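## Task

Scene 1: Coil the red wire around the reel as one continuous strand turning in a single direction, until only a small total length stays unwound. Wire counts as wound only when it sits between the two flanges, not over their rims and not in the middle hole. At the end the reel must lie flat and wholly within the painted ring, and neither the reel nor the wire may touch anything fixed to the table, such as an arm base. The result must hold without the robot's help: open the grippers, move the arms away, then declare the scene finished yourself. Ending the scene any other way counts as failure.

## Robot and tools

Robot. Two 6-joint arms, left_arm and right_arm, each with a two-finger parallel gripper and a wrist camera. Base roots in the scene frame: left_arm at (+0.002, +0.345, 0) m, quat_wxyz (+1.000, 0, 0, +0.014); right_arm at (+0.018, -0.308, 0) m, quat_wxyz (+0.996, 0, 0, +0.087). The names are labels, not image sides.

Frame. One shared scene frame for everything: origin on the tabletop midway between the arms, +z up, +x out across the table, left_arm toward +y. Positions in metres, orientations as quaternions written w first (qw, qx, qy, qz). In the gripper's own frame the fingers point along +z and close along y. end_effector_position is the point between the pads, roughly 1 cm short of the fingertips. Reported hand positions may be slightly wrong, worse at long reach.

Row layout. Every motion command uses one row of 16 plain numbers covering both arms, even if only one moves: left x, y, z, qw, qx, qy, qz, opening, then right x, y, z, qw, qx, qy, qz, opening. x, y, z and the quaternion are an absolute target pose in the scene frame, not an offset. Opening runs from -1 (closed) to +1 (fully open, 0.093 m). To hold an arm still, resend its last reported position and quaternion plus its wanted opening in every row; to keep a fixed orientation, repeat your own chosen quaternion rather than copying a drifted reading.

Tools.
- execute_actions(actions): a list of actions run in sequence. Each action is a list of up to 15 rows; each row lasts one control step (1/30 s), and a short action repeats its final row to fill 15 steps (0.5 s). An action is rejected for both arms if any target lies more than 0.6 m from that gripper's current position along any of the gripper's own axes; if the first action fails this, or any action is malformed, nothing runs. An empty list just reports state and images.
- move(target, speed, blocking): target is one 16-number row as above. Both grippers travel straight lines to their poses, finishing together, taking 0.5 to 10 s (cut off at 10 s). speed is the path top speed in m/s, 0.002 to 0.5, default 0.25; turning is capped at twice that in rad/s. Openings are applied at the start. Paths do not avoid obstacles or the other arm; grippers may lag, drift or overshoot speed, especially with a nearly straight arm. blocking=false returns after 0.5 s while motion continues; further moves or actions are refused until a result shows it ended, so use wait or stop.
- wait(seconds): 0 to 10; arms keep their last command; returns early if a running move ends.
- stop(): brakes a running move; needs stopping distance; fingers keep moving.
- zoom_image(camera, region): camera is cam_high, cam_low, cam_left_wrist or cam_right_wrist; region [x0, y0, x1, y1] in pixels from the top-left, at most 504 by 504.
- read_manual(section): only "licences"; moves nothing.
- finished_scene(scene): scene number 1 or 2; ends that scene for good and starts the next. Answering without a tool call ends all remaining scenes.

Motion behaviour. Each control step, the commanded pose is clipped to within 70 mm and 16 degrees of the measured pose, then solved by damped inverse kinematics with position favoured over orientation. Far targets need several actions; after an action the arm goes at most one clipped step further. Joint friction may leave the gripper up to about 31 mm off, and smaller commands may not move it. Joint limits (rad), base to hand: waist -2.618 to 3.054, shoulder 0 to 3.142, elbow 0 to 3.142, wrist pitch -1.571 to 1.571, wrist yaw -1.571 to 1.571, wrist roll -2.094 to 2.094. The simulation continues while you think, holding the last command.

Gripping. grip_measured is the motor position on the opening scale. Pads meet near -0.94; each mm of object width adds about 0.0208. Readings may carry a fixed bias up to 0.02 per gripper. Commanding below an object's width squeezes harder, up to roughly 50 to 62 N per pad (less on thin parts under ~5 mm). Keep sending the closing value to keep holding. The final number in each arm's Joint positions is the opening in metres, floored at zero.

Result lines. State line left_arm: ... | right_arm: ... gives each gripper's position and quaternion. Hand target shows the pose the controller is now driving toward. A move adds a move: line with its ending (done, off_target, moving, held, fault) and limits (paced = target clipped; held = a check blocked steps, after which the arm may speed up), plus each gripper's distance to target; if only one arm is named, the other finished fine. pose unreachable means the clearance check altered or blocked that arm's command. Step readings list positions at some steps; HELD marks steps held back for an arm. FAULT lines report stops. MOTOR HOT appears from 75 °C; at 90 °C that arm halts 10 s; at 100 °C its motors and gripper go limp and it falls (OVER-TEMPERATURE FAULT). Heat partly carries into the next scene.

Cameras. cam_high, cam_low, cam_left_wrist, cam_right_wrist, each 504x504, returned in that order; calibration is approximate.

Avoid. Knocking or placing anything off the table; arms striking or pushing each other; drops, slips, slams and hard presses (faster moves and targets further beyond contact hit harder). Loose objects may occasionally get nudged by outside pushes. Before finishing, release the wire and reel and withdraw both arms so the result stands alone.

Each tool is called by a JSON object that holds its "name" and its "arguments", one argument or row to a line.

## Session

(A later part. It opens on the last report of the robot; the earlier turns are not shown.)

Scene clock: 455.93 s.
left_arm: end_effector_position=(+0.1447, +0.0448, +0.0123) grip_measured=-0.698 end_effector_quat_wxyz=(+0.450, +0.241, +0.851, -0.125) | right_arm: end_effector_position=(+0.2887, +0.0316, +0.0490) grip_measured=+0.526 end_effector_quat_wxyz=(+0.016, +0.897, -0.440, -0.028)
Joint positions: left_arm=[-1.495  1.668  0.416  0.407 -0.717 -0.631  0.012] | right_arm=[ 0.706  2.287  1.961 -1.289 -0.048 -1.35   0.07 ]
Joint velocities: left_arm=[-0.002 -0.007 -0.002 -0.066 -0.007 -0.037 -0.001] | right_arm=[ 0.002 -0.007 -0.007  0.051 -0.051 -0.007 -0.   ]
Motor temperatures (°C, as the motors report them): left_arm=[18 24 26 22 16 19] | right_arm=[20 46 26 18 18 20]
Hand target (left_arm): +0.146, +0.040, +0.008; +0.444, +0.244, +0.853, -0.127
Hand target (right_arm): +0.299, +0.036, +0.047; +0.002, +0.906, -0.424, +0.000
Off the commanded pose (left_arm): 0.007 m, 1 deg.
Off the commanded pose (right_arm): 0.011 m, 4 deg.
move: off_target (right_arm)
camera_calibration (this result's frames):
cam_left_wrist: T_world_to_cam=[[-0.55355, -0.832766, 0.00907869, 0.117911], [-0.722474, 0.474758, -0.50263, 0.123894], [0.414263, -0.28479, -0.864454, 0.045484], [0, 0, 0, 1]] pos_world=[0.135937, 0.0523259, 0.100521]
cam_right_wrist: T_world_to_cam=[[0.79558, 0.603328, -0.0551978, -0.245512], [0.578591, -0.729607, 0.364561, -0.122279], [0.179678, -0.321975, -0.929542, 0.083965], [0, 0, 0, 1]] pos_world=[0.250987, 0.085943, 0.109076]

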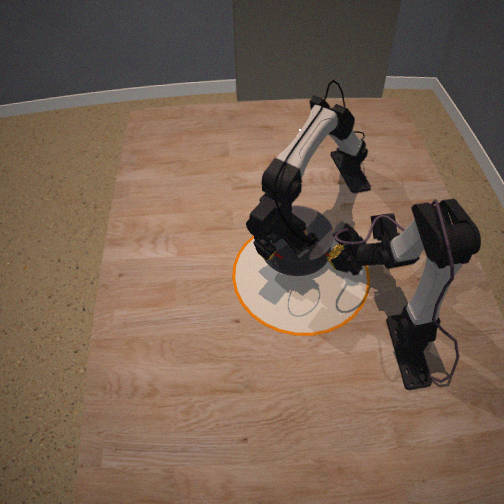

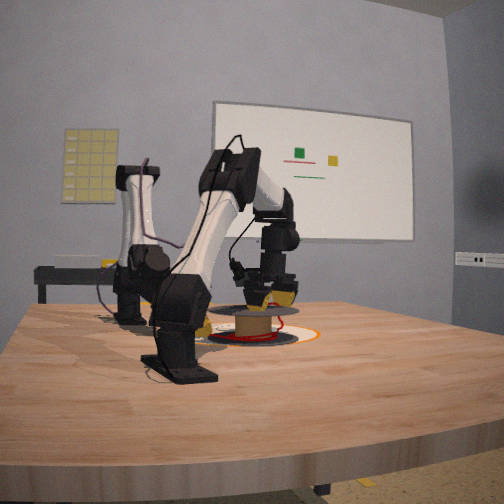

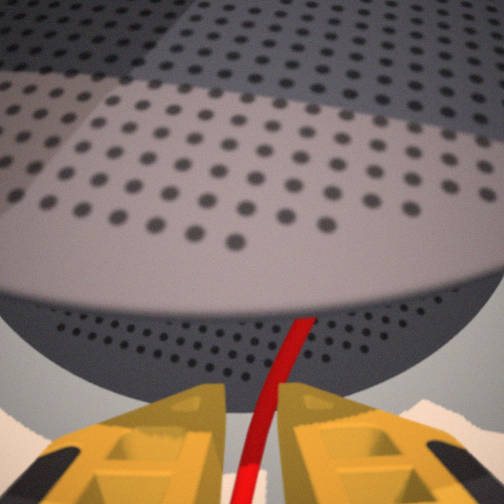

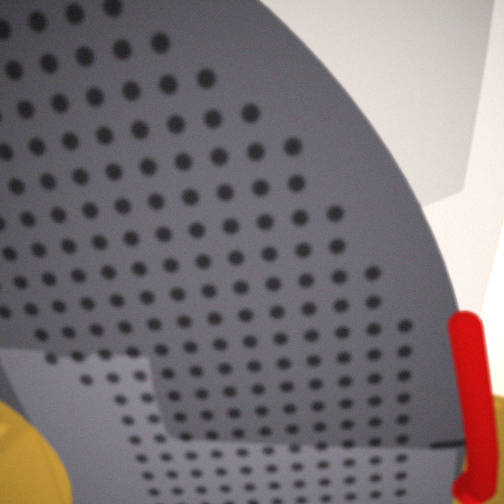

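{"name": "move", "arguments": {
  "target": [0.146,0.040,0.008,0.444,0.244,0.853,-0.127,-0.7, 0.2887,0.0316,0.049,0,0.897,-0.440,0,1.0],
  "speed": 0.3
}}

{"name": "move", "arguments": {
  "target": [0.1447,0.0448,0.0123,0.444,0.244,0.853,-0.127,-0.7, 0.2887,0.0316,0.105,0,0.897,-0.440,0,1.0],
  "speed": 0.3
}}

{"name": "move", "arguments": {
  "target": [0.1447,0.0448,0.0123,0.444,0.244,0.853,-0.127,-0.7, 0.295,0.028,0.105,0,-0.326,0.946,0,1.0],
  "speed": 0.5
}}

{"name": "move", "arguments": {
  "target": [0.1447,0.0448,0.0123,0.444,0.244,0.853,-0.127,-0.7, 0.2887,0.0316,0.10,0,0.438,0.899,0,1.0],
  "speed": 0.5
}}

Scene clock: 458.07 s.
left_arm: end_effector_position=(+0.1447, +0.0448, +0.0123) grip_measured=-0.698 end_effector_quat_wxyz=(+0.450, +0.241, +0.851, -0.125) | right_arm: end_effector_position=(+0.2905, +0.0311, +0.0471) grip_measured=+0.990 end_effector_quat_wxyz=(+0.005, +0.897, -0.442, -0.007)
Joint positions: left_arm=[-1.495  1.668  0.416  0.407 -0.717 -0.631  0.012] | right_arm=[ 0.716  2.257  1.905 -1.232 -0.012 -1.337  0.093]
Joint velocities: left_arm=[ 0.007 -0.007 -0.012 -0.037 -0.037  0.007 -0.001] | right_arm=[-0.002 -0.007 -0.027  0.007 -0.037  0.051 -0.001]
Motor temperatures (°C, as the motors report them): left_arm=[18 24 26 22 16 19] | right_arm=[20 47 26 18 18 20]
Hand target (left_arm): +0.146, +0.040, +0.008; +0.444, +0.244, +0.853, -0.127
Hand target (right_arm): +0.289, +0.032, +0.049; +0.001, +0.898, -0.440, +0.000
Off the commanded pose (left_arm): 0.007 m, 1 deg.
Off the commanded pose (right_arm): 0.003 m, 1 deg.
move: done
camera_calibration (this result's frames):
cam_left_wrist: T_world_to_cam=[[-0.553759, -0.832626, 0.00926024, 0.11788], [-0.722496, 0.474926, -0.502439, 0.123854], [0.413946, -0.28492, -0.864563, 0.0455192], [0, 0, 0, 1]] pos_world=[0.135919, 0.0522978, 0.100492]
cam_right_wrist: T_world_to_cam=[[0.7985, 0.601751, -0.0171366, -0.249269], [0.559343, -0.731101, 0.390675, -0.118568], [0.222561, -0.321539, -0.920369, 0.0688509], [0, 0, 0, 1]] pos_world=[0.250037, 0.0854512, 0.105418]

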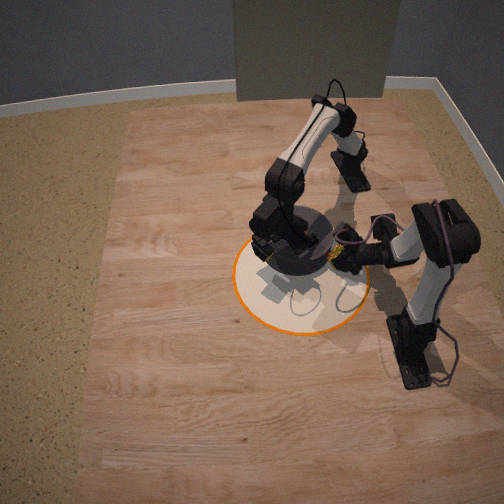

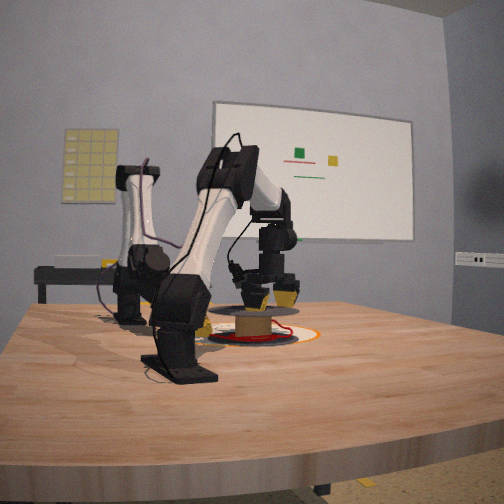

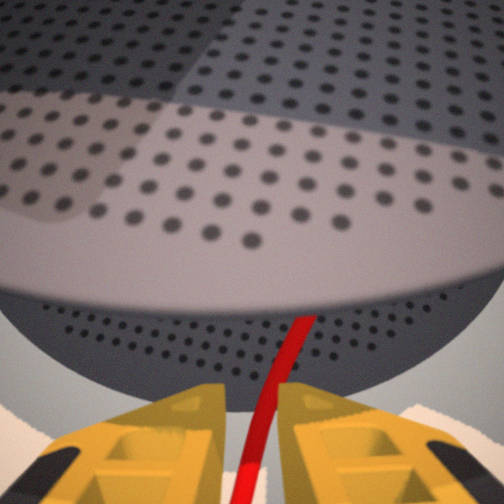

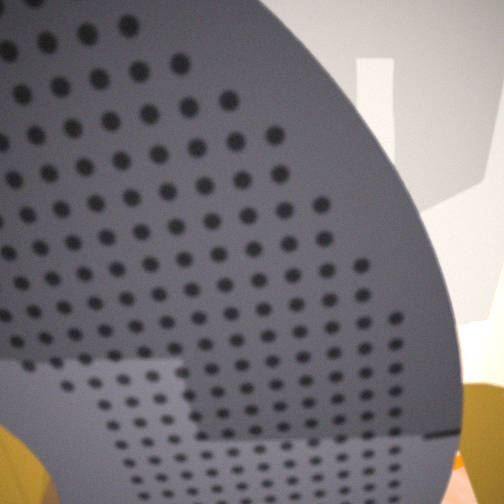

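Scene clock: 459.10 s.
left_arm: end_effector_position=(+0.1447, +0.0448, +0.0123) grip_measured=-0.698 end_effector_quat_wxyz=(+0.450, +0.241, +0.851, -0.125) | right_arm: end_effector_position=(+0.2908, +0.0313, +0.0988) grip_measured=+0.990 end_effector_quat_wxyz=(+0.001, +0.897, -0.442, -0.006)
Joint positions: left_arm=[-1.495  1.668  0.416  0.407 -0.717 -0.631  0.012] | right_arm=[ 0.716  2.246  2.091 -1.421 -0.011 -1.336  0.093]
Joint velocities: left_arm=[-0.002  0.007 -0.007 -0.051 -0.022 -0.022 -0.   ] | right_arm=[ 0.002 -0.012 -0.002 -0.007 -0.022  0.007 -0.   ]
Motor temperatures (°C, as the motors report them): left_arm=[18 24 26 22 16 19] | right_arm=[20 47 26 18 18 20]
Hand target (left_arm): +0.145, +0.045, +0.012; +0.444, +0.244, +0.853, -0.127
Hand target (right_arm): +0.289, +0.032, +0.105; -0.000, +0.898, -0.440, +0.000
Off the commanded pose (left_arm): 0.000 m, 1 deg.
Off the commanded pose (right_arm): 0.007 m, 1 deg.
move: done
camera_calibration (this result's frames):
cam_left_wrist: T_world_to_cam=[[-0.553759, -0.832626, 0.00926024, 0.11788], [-0.722496, 0.474926, -0.502439, 0.123854], [0.413946, -0.28492, -0.864563, 0.0455192], [0, 0, 0, 1]] pos_world=[0.135919, 0.0522978, 0.100492]
cam_right_wrist: T_world_to_cam=[[0.799031, 0.601226, -0.00881666, -0.249711], [0.556497, -0.733874, 0.389537, -0.137792], [0.227729, -0.316158, -0.920969, 0.114844], [0, 0, 0, 1]] pos_world=[0.250054, 0.0853192, 0.157241]

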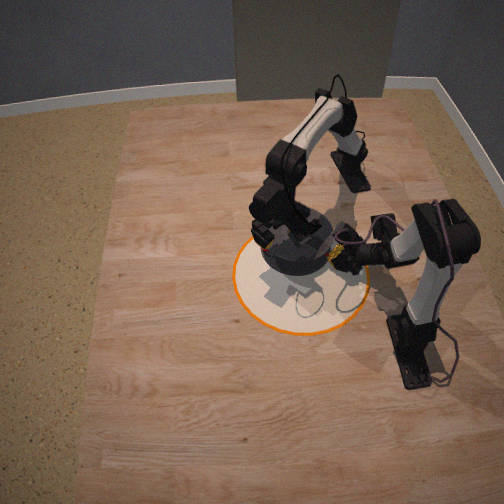

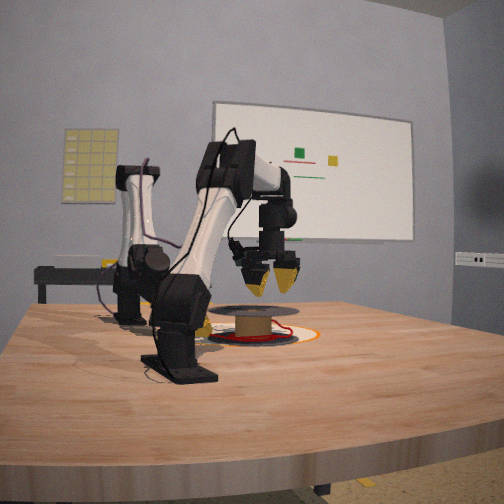

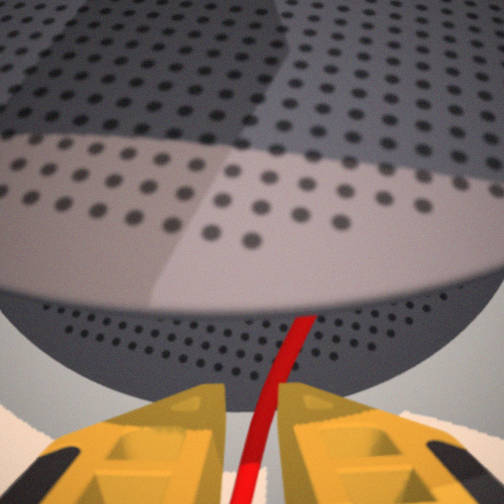

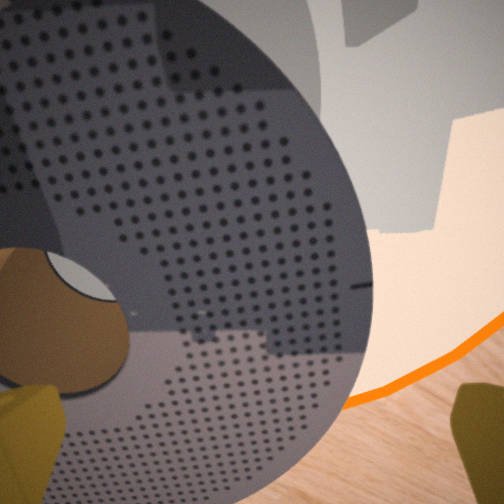

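Scene clock: 461.40 s.
left_arm: end_effector_position=(+0.1447, +0.0448, +0.0123) grip_measured=-0.698 end_effector_quat_wxyz=(+0.450, +0.241, +0.851, -0.125) | right_arm: end_effector_position=(+0.2905, +0.0309, +0.0988) grip_measured=+0.990 end_effector_quat_wxyz=(-0.006, -0.333, +0.943, +0.003)
Joint positions: left_arm=[-1.495  1.668  0.416  0.407 -0.717 -0.631  0.012] | right_arm=[ 0.716  2.246  2.091 -1.423 -0.011  0.211  0.093]
Joint velocities: left_arm=[-0.022 -0.007  0.012  0.051  0.037 -0.007 -0.001] | right_arm=[-0.017 -0.007 -0.012 -0.037  0.051 -0.037  0.001]
Motor temperatures (°C, as the motors report them): left_arm=[18 24 26 22 16 19] | right_arm=[20 47 26 18 18 20]
Hand target (left_arm): +0.145, +0.045, +0.012; +0.444, +0.244, +0.853, -0.127
Hand target (right_arm): +0.295, +0.028, +0.105; +0.000, -0.326, +0.945, +0.000
Off the commanded pose (left_arm): 0.000 m, 1 deg.
Off the commanded pose (right_arm): 0.008 m, 1 deg.
move: done
camera_calibration (this result's frames):
cam_left_wrist: T_world_to_cam=[[-0.553759, -0.832626, 0.00926024, 0.11788], [-0.722496, 0.474926, -0.502439, 0.123854], [0.413946, -0.28492, -0.864563, 0.0455192], [0, 0, 0, 1]] pos_world=[0.135919, 0.0522978, 0.100492]
cam_right_wrist: T_world_to_cam=[[0.620058, -0.784483, -0.0107209, -0.154252], [-0.713908, -0.569837, 0.406965, 0.224359], [-0.325366, -0.244688, -0.913381, 0.272511], [0, 0, 0, 1]] pos_world=[0.344483, 0.0735199, 0.155947]

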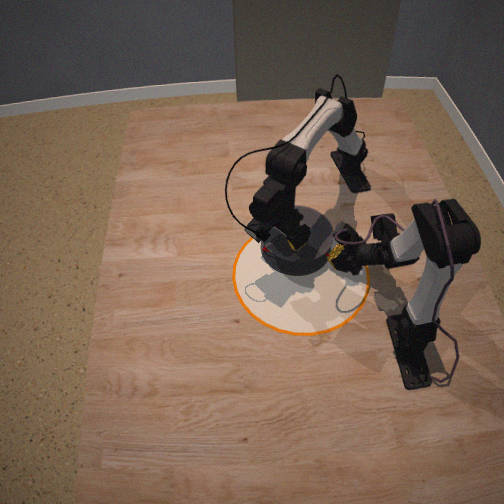

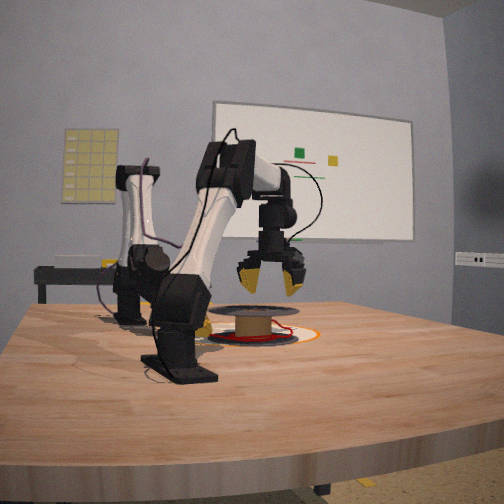

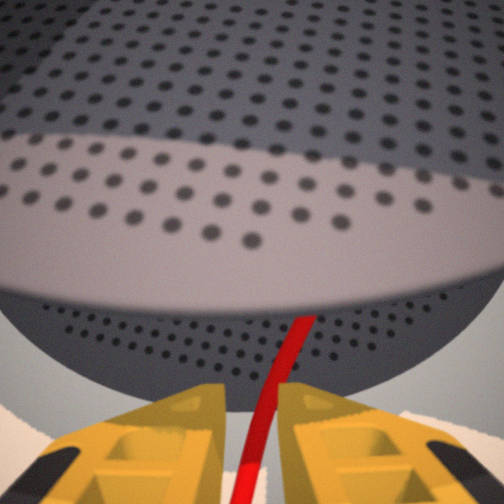

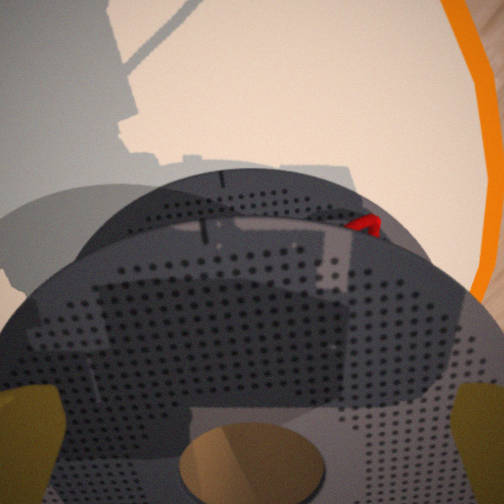

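Scene clock: 463.73 s.
left_arm: end_effector_position=(+0.1447, +0.0448, +0.0123) grip_measured=-0.698 end_effector_quat_wxyz=(+0.450, +0.241, +0.851, -0.125) | right_arm: end_effector_position=(+0.2905, +0.0309, +0.0988) grip_measured=+0.990 end_effector_quat_wxyz=(-0.006, +0.438, +0.899, -0.002)
Joint positions: left_arm=[-1.495  1.668  0.416  0.407 -0.717 -0.631  0.012] | right_arm=[ 0.716  2.246  2.091 -1.423 -0.011  1.798  0.093]
Joint velocities: left_arm=[ 0.007 -0.002  0.002  0.037 -0.037 -0.051  0.   ] | right_arm=[-0.007  0.012  0.002 -0.007 -0.037  0.037 -0.001]
Motor temperatures (°C, as the motors report them): left_arm=[18 24 26 22 16 19] | right_arm=[20 48 26 18 18 20]
Hand target (left_arm): +0.145, +0.045, +0.012; +0.444, +0.244, +0.853, -0.127
Hand target (right_arm): +0.289, +0.032, +0.100; +0.000, +0.438, +0.899, -0.000
Off the commanded pose (left_arm): 0.000 m, 1 deg.
Off the commanded pose (right_arm): 0.002 m, 1 deg.
move: done
camera_calibration (this result's frames):
cam_left_wrist: T_world_to_cam=[[-0.553759, -0.832626, 0.00926024, 0.11788], [-0.722496, 0.474926, -0.502439, 0.123854], [0.413946, -0.28492, -0.864563, 0.0455192], [0, 0, 0, 1]] pos_world=[0.135919, 0.0522978, 0.100492]
cam_right_wrist: T_world_to_cam=[[-0.794355, -0.607399, 0.00820104, 0.249283], [-0.552153, 0.727601, 0.407092, 0.137255], [-0.253234, 0.318847, -0.91335, 0.234136], [0, 0, 0, 1]] pos_world=[0.333096, -0.0231058, 0.155929]

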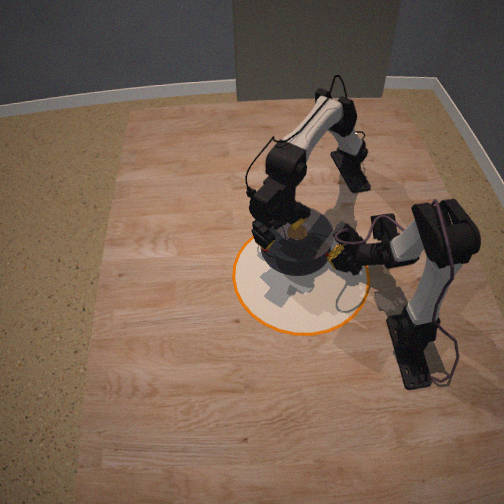

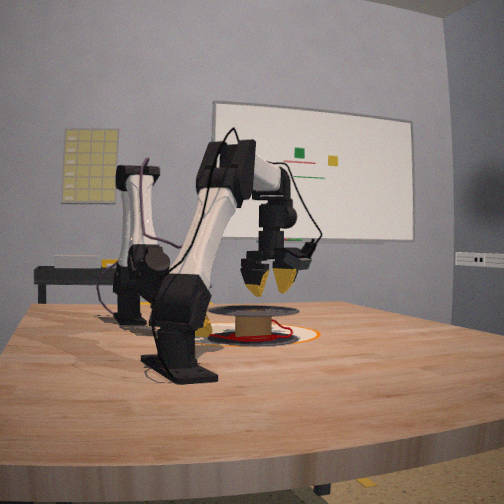

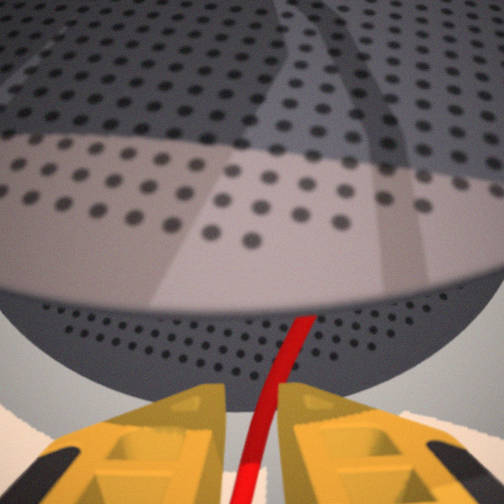

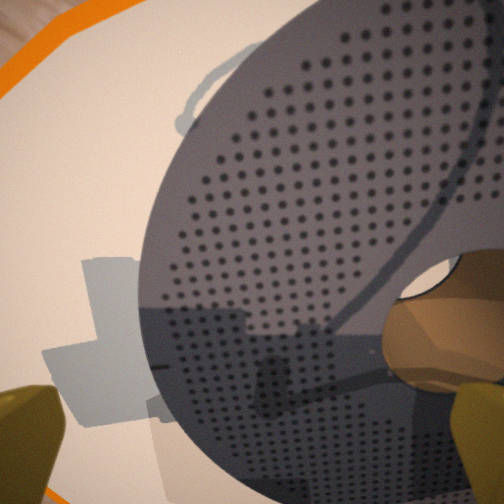

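{"name": "zoom_image", "arguments": {
  "camera": "cam_low",
  "region": [190,290,330,360]
}}

Region (190, 290, 330, 360) of cam_low's 504x504 image, scaled by 3.600, with more detail than that image has.

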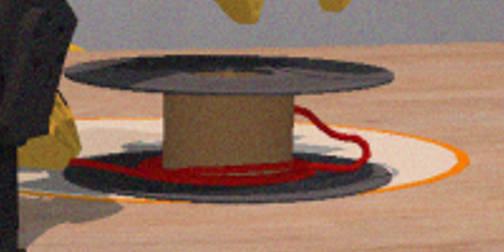

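{"name": "move", "arguments": {
  "target": [0.1447,0.0448,0.0123,0.444,0.244,0.853,-0.127,-0.7, 0.2905,0.0309,0.036,0,0.438,0.899,0,1.0],
  "speed": 0.15
}}

{"name": "move", "arguments": {
  "target": [0.1447,0.0448,0.0123,0.444,0.244,0.853,-0.127,-0.7, 0.2905,0.0309,0.042,0,0.438,0.899,0,0.3],
  "speed": 0.15
}}

Scene clock: 466.17 s.
left_arm: end_effector_position=(+0.1447, +0.0448, +0.0123) grip_measured=-0.698 end_effector_quat_wxyz=(+0.450, +0.241, +0.851, -0.125) | right_arm: end_effector_position=(+0.2909, +0.0314, +0.0417) grip_measured=+0.990 end_effector_quat_wxyz=(-0.005, +0.440, +0.898, +0.004)
Joint positions: left_arm=[-1.495  1.668  0.416  0.407 -0.717 -0.631  0.012] | right_arm=[ 0.716  2.243  1.859 -1.182 -0.011  1.8    0.093]
Joint velocities: left_arm=[-0.022 -0.017  0.002 -0.007  0.022 -0.007 -0.001] | right_arm=[ 0.002 -0.027  0.007  0.007 -0.051  0.022  0.   ]
Motor temperatures (°C, as the motors report them): left_arm=[18 24 26 22 16 19] | right_arm=[20 48 26 18 18 20]
Hand target (left_arm): +0.145, +0.045, +0.012; +0.444, +0.244, +0.853, -0.127
Hand target (right_arm): +0.290, +0.030, +0.036; +0.000, +0.438, +0.899, -0.000
Off the commanded pose (left_arm): 0.000 m, 1 deg.
Off the commanded pose (right_arm): 0.006 m, 1 deg.
move: done
camera_calibration (this result's frames):
cam_left_wrist: T_world_to_cam=[[-0.553759, -0.832626, 0.00926024, 0.11788], [-0.722496, 0.474926, -0.502439, 0.123854], [0.413946, -0.28492, -0.864563, 0.0455192], [0, 0, 0, 1]] pos_world=[0.135919, 0.0522978, 0.100492]
cam_right_wrist: T_world_to_cam=[[-0.795991, -0.605297, -0.00363208, 0.251298], [-0.553345, 0.725214, 0.409725, 0.1607], [-0.245371, 0.328148, -0.912202, 0.179225], [0, 0, 0, 1]] pos_world=[0.33293, -0.0232443, 0.0985597]

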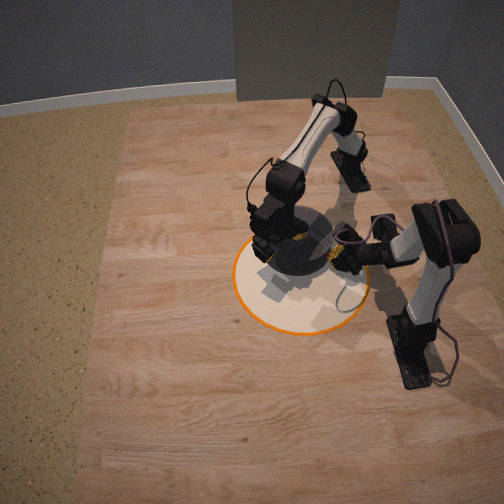

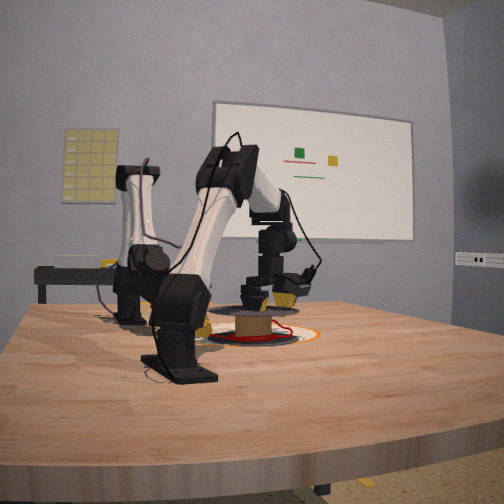

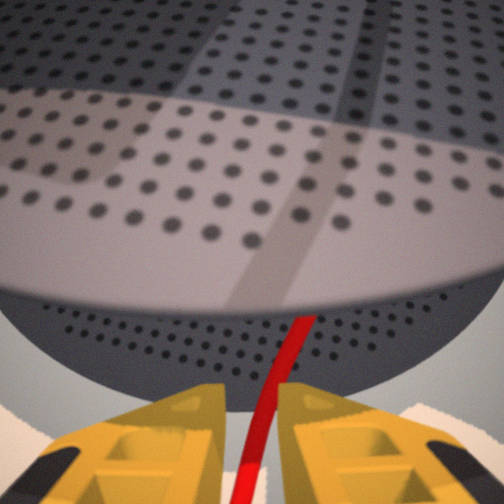

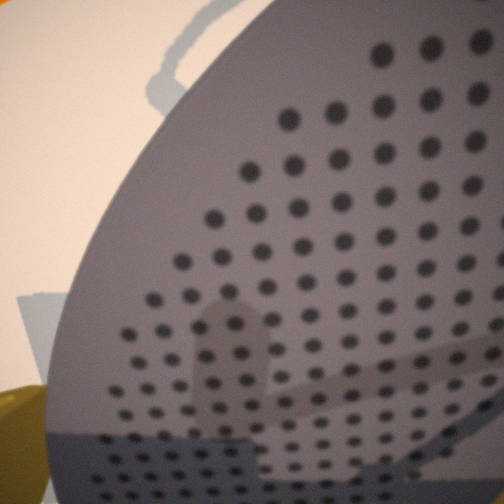

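Scene clock: 466.87 s.
left_arm: end_effector_position=(+0.1447, +0.0448, +0.0123) grip_measured=-0.698 end_effector_quat_wxyz=(+0.450, +0.241, +0.851, -0.125) | right_arm: end_effector_position=(+0.2910, +0.0313, +0.0417) grip_measured=+0.467 end_effector_quat_wxyz=(-0.005, +0.440, +0.898, +0.004)
Joint positions: left_arm=[-1.495  1.668  0.416  0.407 -0.717 -0.631  0.012] | right_arm=[ 0.716  2.243  1.859 -1.182 -0.011  1.8    0.068]
Joint velocities: left_arm=[-0.022 -0.012  0.007 -0.037  0.037 -0.051  0.001] | right_arm=[ 0.007 -0.002 -0.017 -0.007  0.007 -0.022  0.   ]
Motor temperatures (°C, as the motors report them): left_arm=[18 24 26 22 16 19] | right_arm=[20 48 26 18 18 20]
Hand target (left_arm): +0.145, +0.045, +0.012; +0.444, +0.244, +0.853, -0.127
Hand target (right_arm): +0.291, +0.031, +0.042; +0.000, +0.438, +0.899, -0.000
Off the commanded pose (left_arm): 0.000 m, 1 deg.
Off the commanded pose (right_arm): 0.001 m, 1 deg.
move: done
camera_calibration (this result's frames):
cam_left_wrist: T_world_to_cam=[[-0.553759, -0.832626, 0.00926024, 0.11788], [-0.722496, 0.474926, -0.502439, 0.123854], [0.413946, -0.28492, -0.864563, 0.0455192], [0, 0, 0, 1]] pos_world=[0.135919, 0.0522978, 0.100492]
cam_right_wrist: T_world_to_cam=[[-0.795992, -0.605296, -0.00381321, 0.251336], [-0.553585, 0.725412, 0.409049, 0.160906], [-0.244829, 0.32771, -0.912505, 0.179144], [0, 0, 0, 1]] pos_world=[0.332996, -0.023298, 0.0986094]

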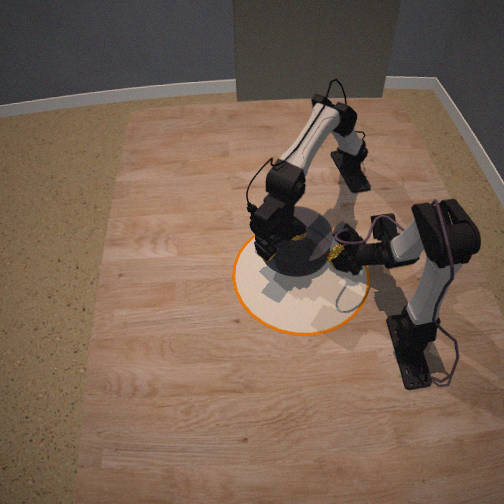

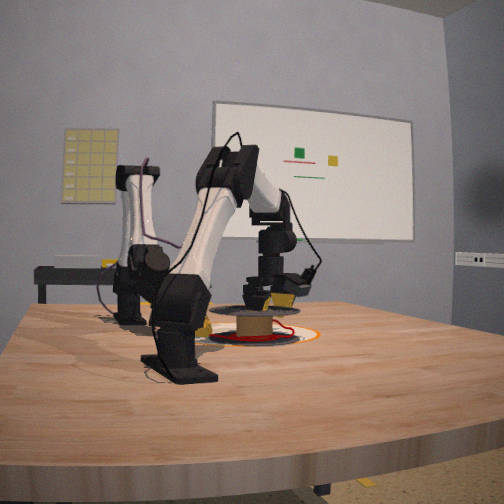

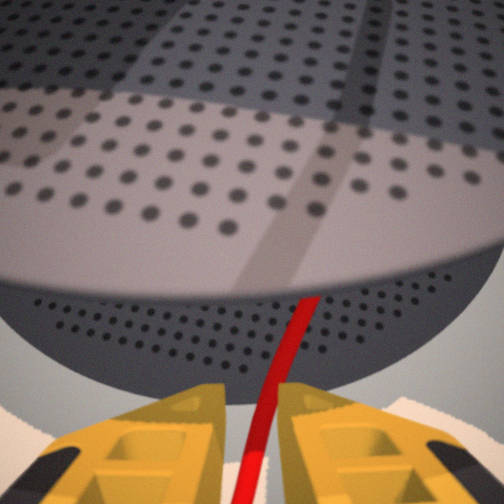

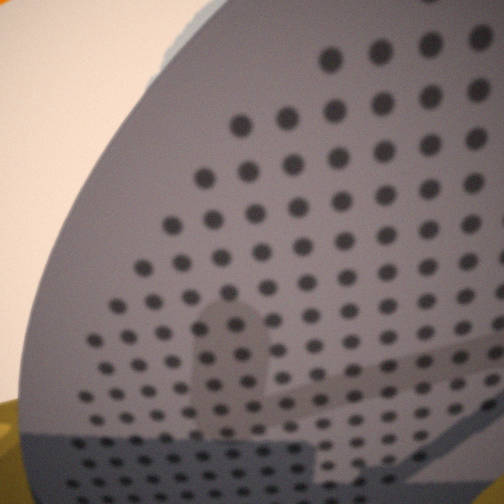

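{"name": "move", "arguments": {
  "target": [0.1447,0.0448,0.0123,0.444,0.244,0.853,-0.127,-0.7, 0.252,0.062,0.042,0,0.044,0.999,0,0.3],
  "speed": 0.2
}}

Scene clock: 470.03 s.
left_arm: end_effector_position=(+0.1447, +0.0448, +0.0123) grip_measured=-0.698 end_effector_quat_wxyz=(+0.450, +0.241, +0.851, -0.125) | right_arm: end_effector_position=(+0.2512, +0.0589, +0.0417) grip_measured=+0.467 end_effector_quat_wxyz=(-0.007, +0.056, +0.998, +0.005)
Joint positions: left_arm=[-1.495  1.668  0.416  0.407 -0.717 -0.631  0.012] | right_arm=[ 0.825  2.243  1.859 -1.185 -0.016  1.111  0.068]
Joint velocities: left_arm=[-0.007 -0.012  0.017 -0.066 -0.037 -0.037 -0.001] | right_arm=[ 0.002 -0.007 -0.012  0.007 -0.095 -0.007 -0.   ]
Motor temperatures (°C, as the motors report them): left_arm=[18 24 26 22 16 19] | right_arm=[20 48 26 18 17 20]
Hand target (left_arm): +0.145, +0.045, +0.012; +0.444, +0.244, +0.853, -0.127
Hand target (right_arm): +0.252, +0.061, +0.042; +0.002, +0.044, +0.999, -0.001
Off the commanded pose (left_arm): 0.000 m, 1 deg.
Off the commanded pose (right_arm): 0.003 m, 2 deg.
move: done
camera_calibration (this result's frames):
cam_left_wrist: T_world_to_cam=[[-0.553759, -0.832626, 0.00926024, 0.11788], [-0.722496, 0.474926, -0.502439, 0.123854], [0.413946, -0.28492, -0.864563, 0.0455192], [0, 0, 0, 1]] pos_world=[0.135919, 0.0522978, 0.100492]
cam_right_wrist: T_world_to_cam=[[-0.121974, -0.99248, -0.0102719, 0.090101], [-0.905321, 0.107008, 0.411027, 0.243602], [-0.406837, 0.0594339, -0.911565, 0.216848], [0, 0, 0, 1]] pos_world=[0.31975, 0.050468, 0.0984697]

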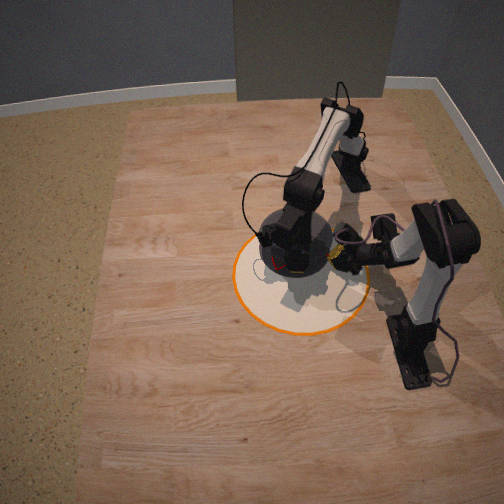

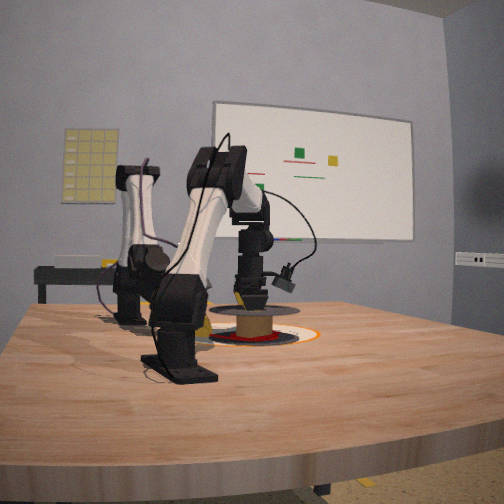

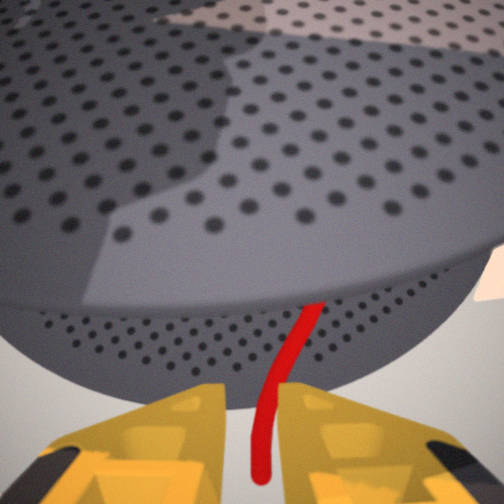

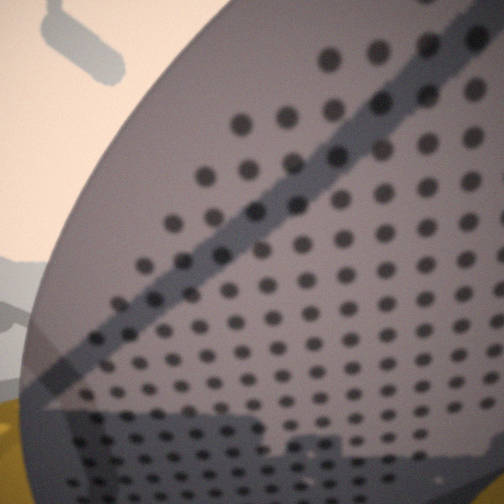

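{"name": "zoom_image", "arguments": {
  "camera": "cam_high",
  "region": [240,200,360,300]
}}

Region (240, 200, 360, 300) of cam_high's 504x504 image, scaled by 4.200, with more detail than that image has.

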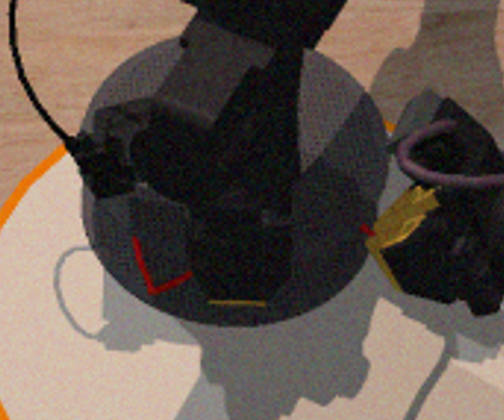

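{"name": "move", "arguments": {
  "target": [0.1447,0.0448,0.0123,0.444,0.244,0.853,-0.127,-0.7, 0.2512,0.0589,0.042,0,0.056,0.998,0,1.0],
  "speed": 0.3
}}

{"name": "move", "arguments": {
  "target": [0.1447,0.0448,0.0123,0.444,0.244,0.853,-0.127,-0.7, 0.2512,0.0589,0.10,0,0.056,0.998,0,1.0],
  "speed": 0.3
}}

{"name": "move", "arguments": {
  "target": [0.1447,0.0448,0.0123,0.444,0.244,0.853,-0.127,-0.7, 0.299,0.030,0.10,0,0.462,0.887,0,1.0],
  "speed": 0.4
}}

Scene clock: 476.07 s.
left_arm: end_effector_position=(+0.1447, +0.0448, +0.0123) grip_measured=-0.698 end_effector_quat_wxyz=(+0.450, +0.241, +0.851, -0.125) | right_arm: end_effector_position=(+0.2517, +0.0586, +0.0417) grip_measured=+0.990 end_effector_quat_wxyz=(-0.005, +0.056, +0.998, +0.004)
Joint positions: left_arm=[-1.495  1.668  0.416  0.407 -0.717 -0.631  0.012] | right_arm=[ 0.825  2.243  1.859 -1.185 -0.013  1.112  0.093]
Joint velocities: left_arm=[-0.002 -0.012  0.012 -0.095  0.007 -0.022  0.001] | right_arm=[ 0.007 -0.007 -0.012 -0.007  0.066  0.022 -0.   ]
Motor temperatures (°C, as the motors report them): left_arm=[18 25 26 23 16 19] | right_arm=[20 48 26 18 18 20]
Hand target (left_arm): +0.145, +0.045, +0.012; +0.444, +0.244, +0.853, -0.127
Hand target (right_arm): +0.251, +0.059, +0.042; +0.000, +0.056, +0.998, +0.000
Off the commanded pose (left_arm): 0.000 m, 1 deg.
Off the commanded pose (right_arm): 0.001 m, 1 deg.
move: done
camera_calibration (this result's frames):
cam_left_wrist: T_world_to_cam=[[-0.553759, -0.832626, 0.00926024, 0.11788], [-0.722496, 0.474926, -0.502439, 0.123854], [0.413946, -0.28492, -0.864563, 0.0455192], [0, 0, 0, 1]] pos_world=[0.135919, 0.0522978, 0.100492]
cam_right_wrist: T_world_to_cam=[[-0.122713, -0.992402, -0.00893734, 0.0900035], [-0.906287, 0.108386, 0.40853, 0.244292], [-0.404457, 0.0582318, -0.912701, 0.216552], [0, 0, 0, 1]] pos_world=[0.32003, 0.0502317, 0.0986512]

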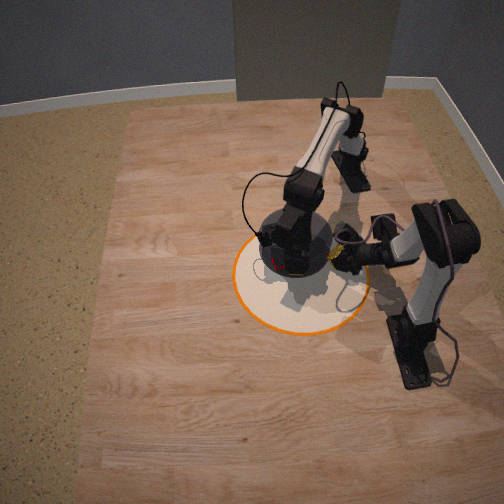

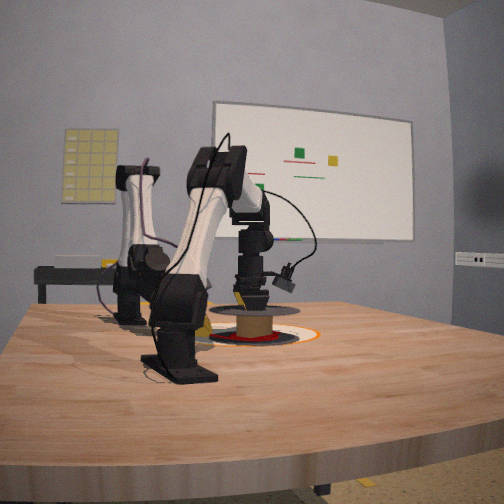

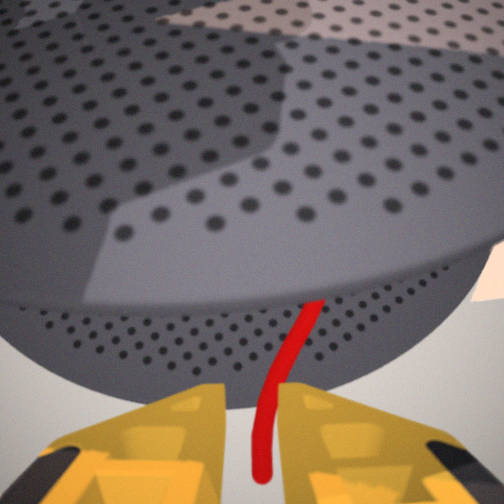

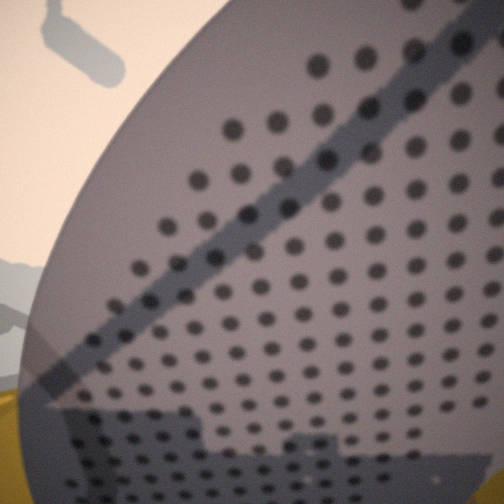

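Scene clock: 477.10 s.
left_arm: end_effector_position=(+0.1447, +0.0448, +0.0123) grip_measured=-0.698 end_effector_quat_wxyz=(+0.450, +0.241, +0.851, -0.125) | right_arm: end_effector_position=(+0.2522, +0.0592, +0.0948) grip_measured=+0.990 end_effector_quat_wxyz=(-0.006, +0.057, +0.998, +0.002)
Joint positions: left_arm=[-1.495  1.668  0.416  0.407 -0.717 -0.631  0.012] | right_arm=[ 0.825  2.243  2.07  -1.402 -0.012  1.112  0.093]
Joint velocities: left_arm=[ 0.007 -0.007  0.002 -0.051  0.007 -0.037 -0.001] | right_arm=[-0.002 -0.002  0.002 -0.007 -0.022 -0.051 -0.   ]
Motor temperatures (°C, as the motors report them): left_arm=[18 25 26 23 16 19] | right_arm=[20 48 26 18 17 20]
Hand target (left_arm): +0.145, +0.045, +0.012; +0.444, +0.244, +0.853, -0.127
Hand target (right_arm): +0.252, +0.060, +0.100; +0.000, +0.056, +0.998, +0.000
Off the commanded pose (left_arm): 0.000 m, 1 deg.
Off the commanded pose (right_arm): 0.005 m, 1 deg.
move: done
camera_calibration (this result's frames):
cam_left_wrist: T_world_to_cam=[[-0.553759, -0.832626, 0.00926024, 0.11788], [-0.722496, 0.474926, -0.502439, 0.123854], [0.413946, -0.28492, -0.864563, 0.0455192], [0, 0, 0, 1]] pos_world=[0.135919, 0.0522978, 0.100492]
cam_right_wrist: T_world_to_cam=[[-0.123484, -0.992339, -0.00378509, 0.090774], [-0.905281, 0.111087, 0.410033, 0.222408], [-0.406471, 0.0540591, -0.912063, 0.265944], [0, 0, 0, 1]] pos_world=[0.32065, 0.0509953, 0.151707]

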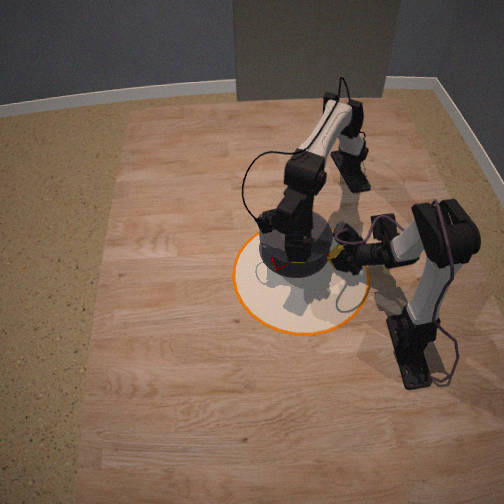

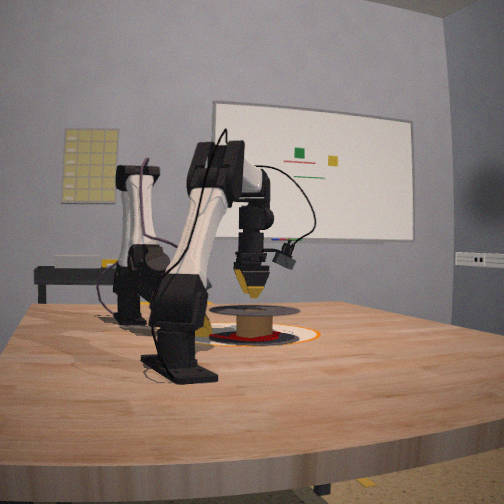

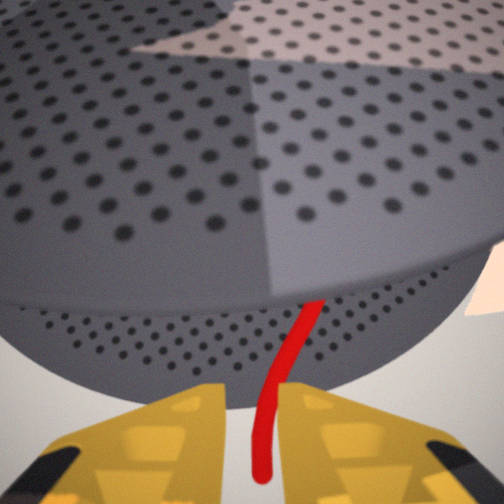

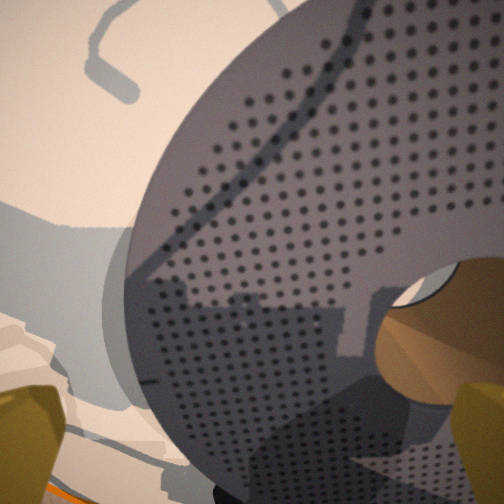

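Scene clock: 478.80 s.
left_arm: end_effector_position=(+0.1447, +0.0448, +0.0123) grip_measured=-0.698 end_effector_quat_wxyz=(+0.450, +0.241, +0.851, -0.125) | right_arm: end_effector_position=(+0.2949, +0.0330, +0.1023) grip_measured=+0.990 end_effector_quat_wxyz=(-0.005, +0.455, +0.890, +0.009)
Joint positions: left_arm=[-1.495  1.668  0.416  0.407 -0.717 -0.631  0.012] | right_arm=[ 0.711  2.243  2.1   -1.413 -0.012  1.83   0.093]
Joint velocities: left_arm=[ 0.022  0.002 -0.012  0.051 -0.022  0.051 -0.   ] | right_arm=[-0.007 -0.012  0.017  0.081 -0.007 -0.066  0.   ]
Motor temperatures (°C, as the motors report them): left_arm=[18 25 26 23 16 19] | right_arm=[20 48 26 18 17 20]
Hand target (left_arm): +0.145, +0.045, +0.012; +0.444, +0.244, +0.853, -0.127
Hand target (right_arm): +0.299, +0.031, +0.100; -0.002, +0.462, +0.887, +0.001
Off the commanded pose (left_arm): 0.000 m, 1 deg.
Off the commanded pose (right_arm): 0.006 m, 1 deg.
move: done
camera_calibration (this result's frames):
cam_left_wrist: T_world_to_cam=[[-0.553759, -0.832626, 0.00926024, 0.11788], [-0.722496, 0.474926, -0.502439, 0.123854], [0.413946, -0.28492, -0.864563, 0.0455192], [0, 0, 0, 1]] pos_world=[0.135919, 0.0522978, 0.100492]
cam_right_wrist: T_world_to_cam=[[-0.816694, -0.576943, -0.0121545, 0.261678], [-0.529552, 0.740906, 0.413078, 0.129071], [-0.229317, 0.343795, -0.910615, 0.229643], [0, 0, 0, 1]] pos_world=[0.334722, -0.0236063, 0.15898]

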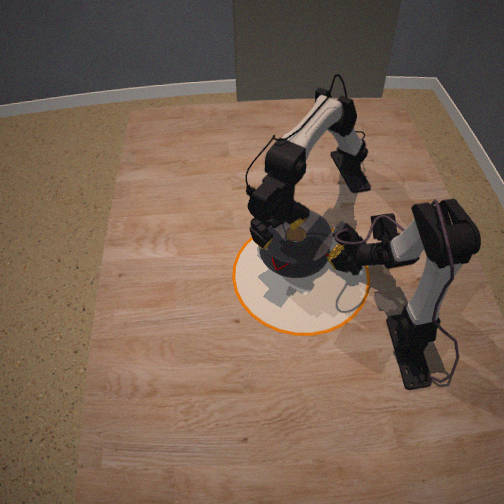

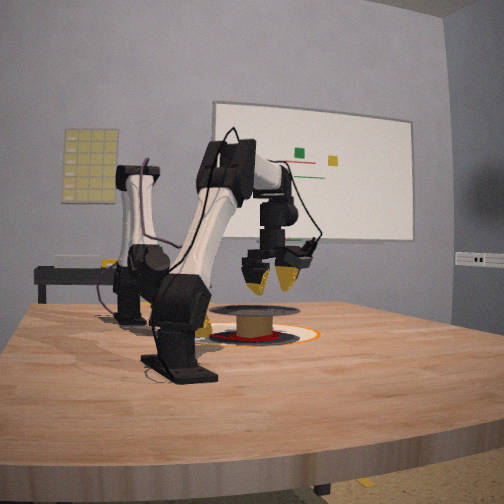

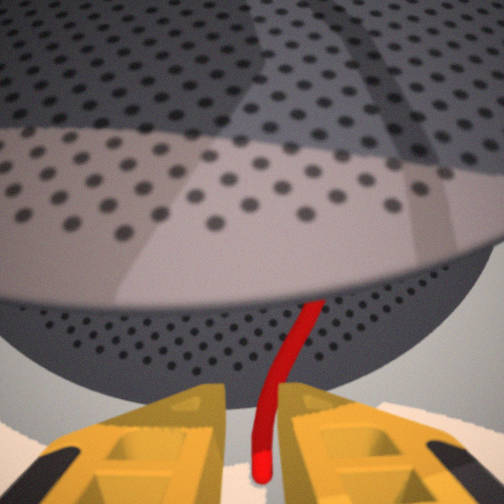

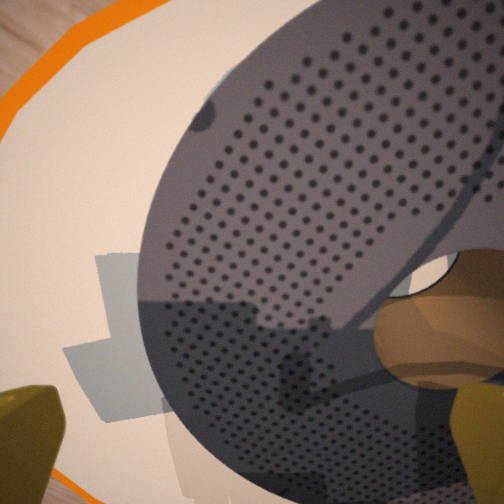

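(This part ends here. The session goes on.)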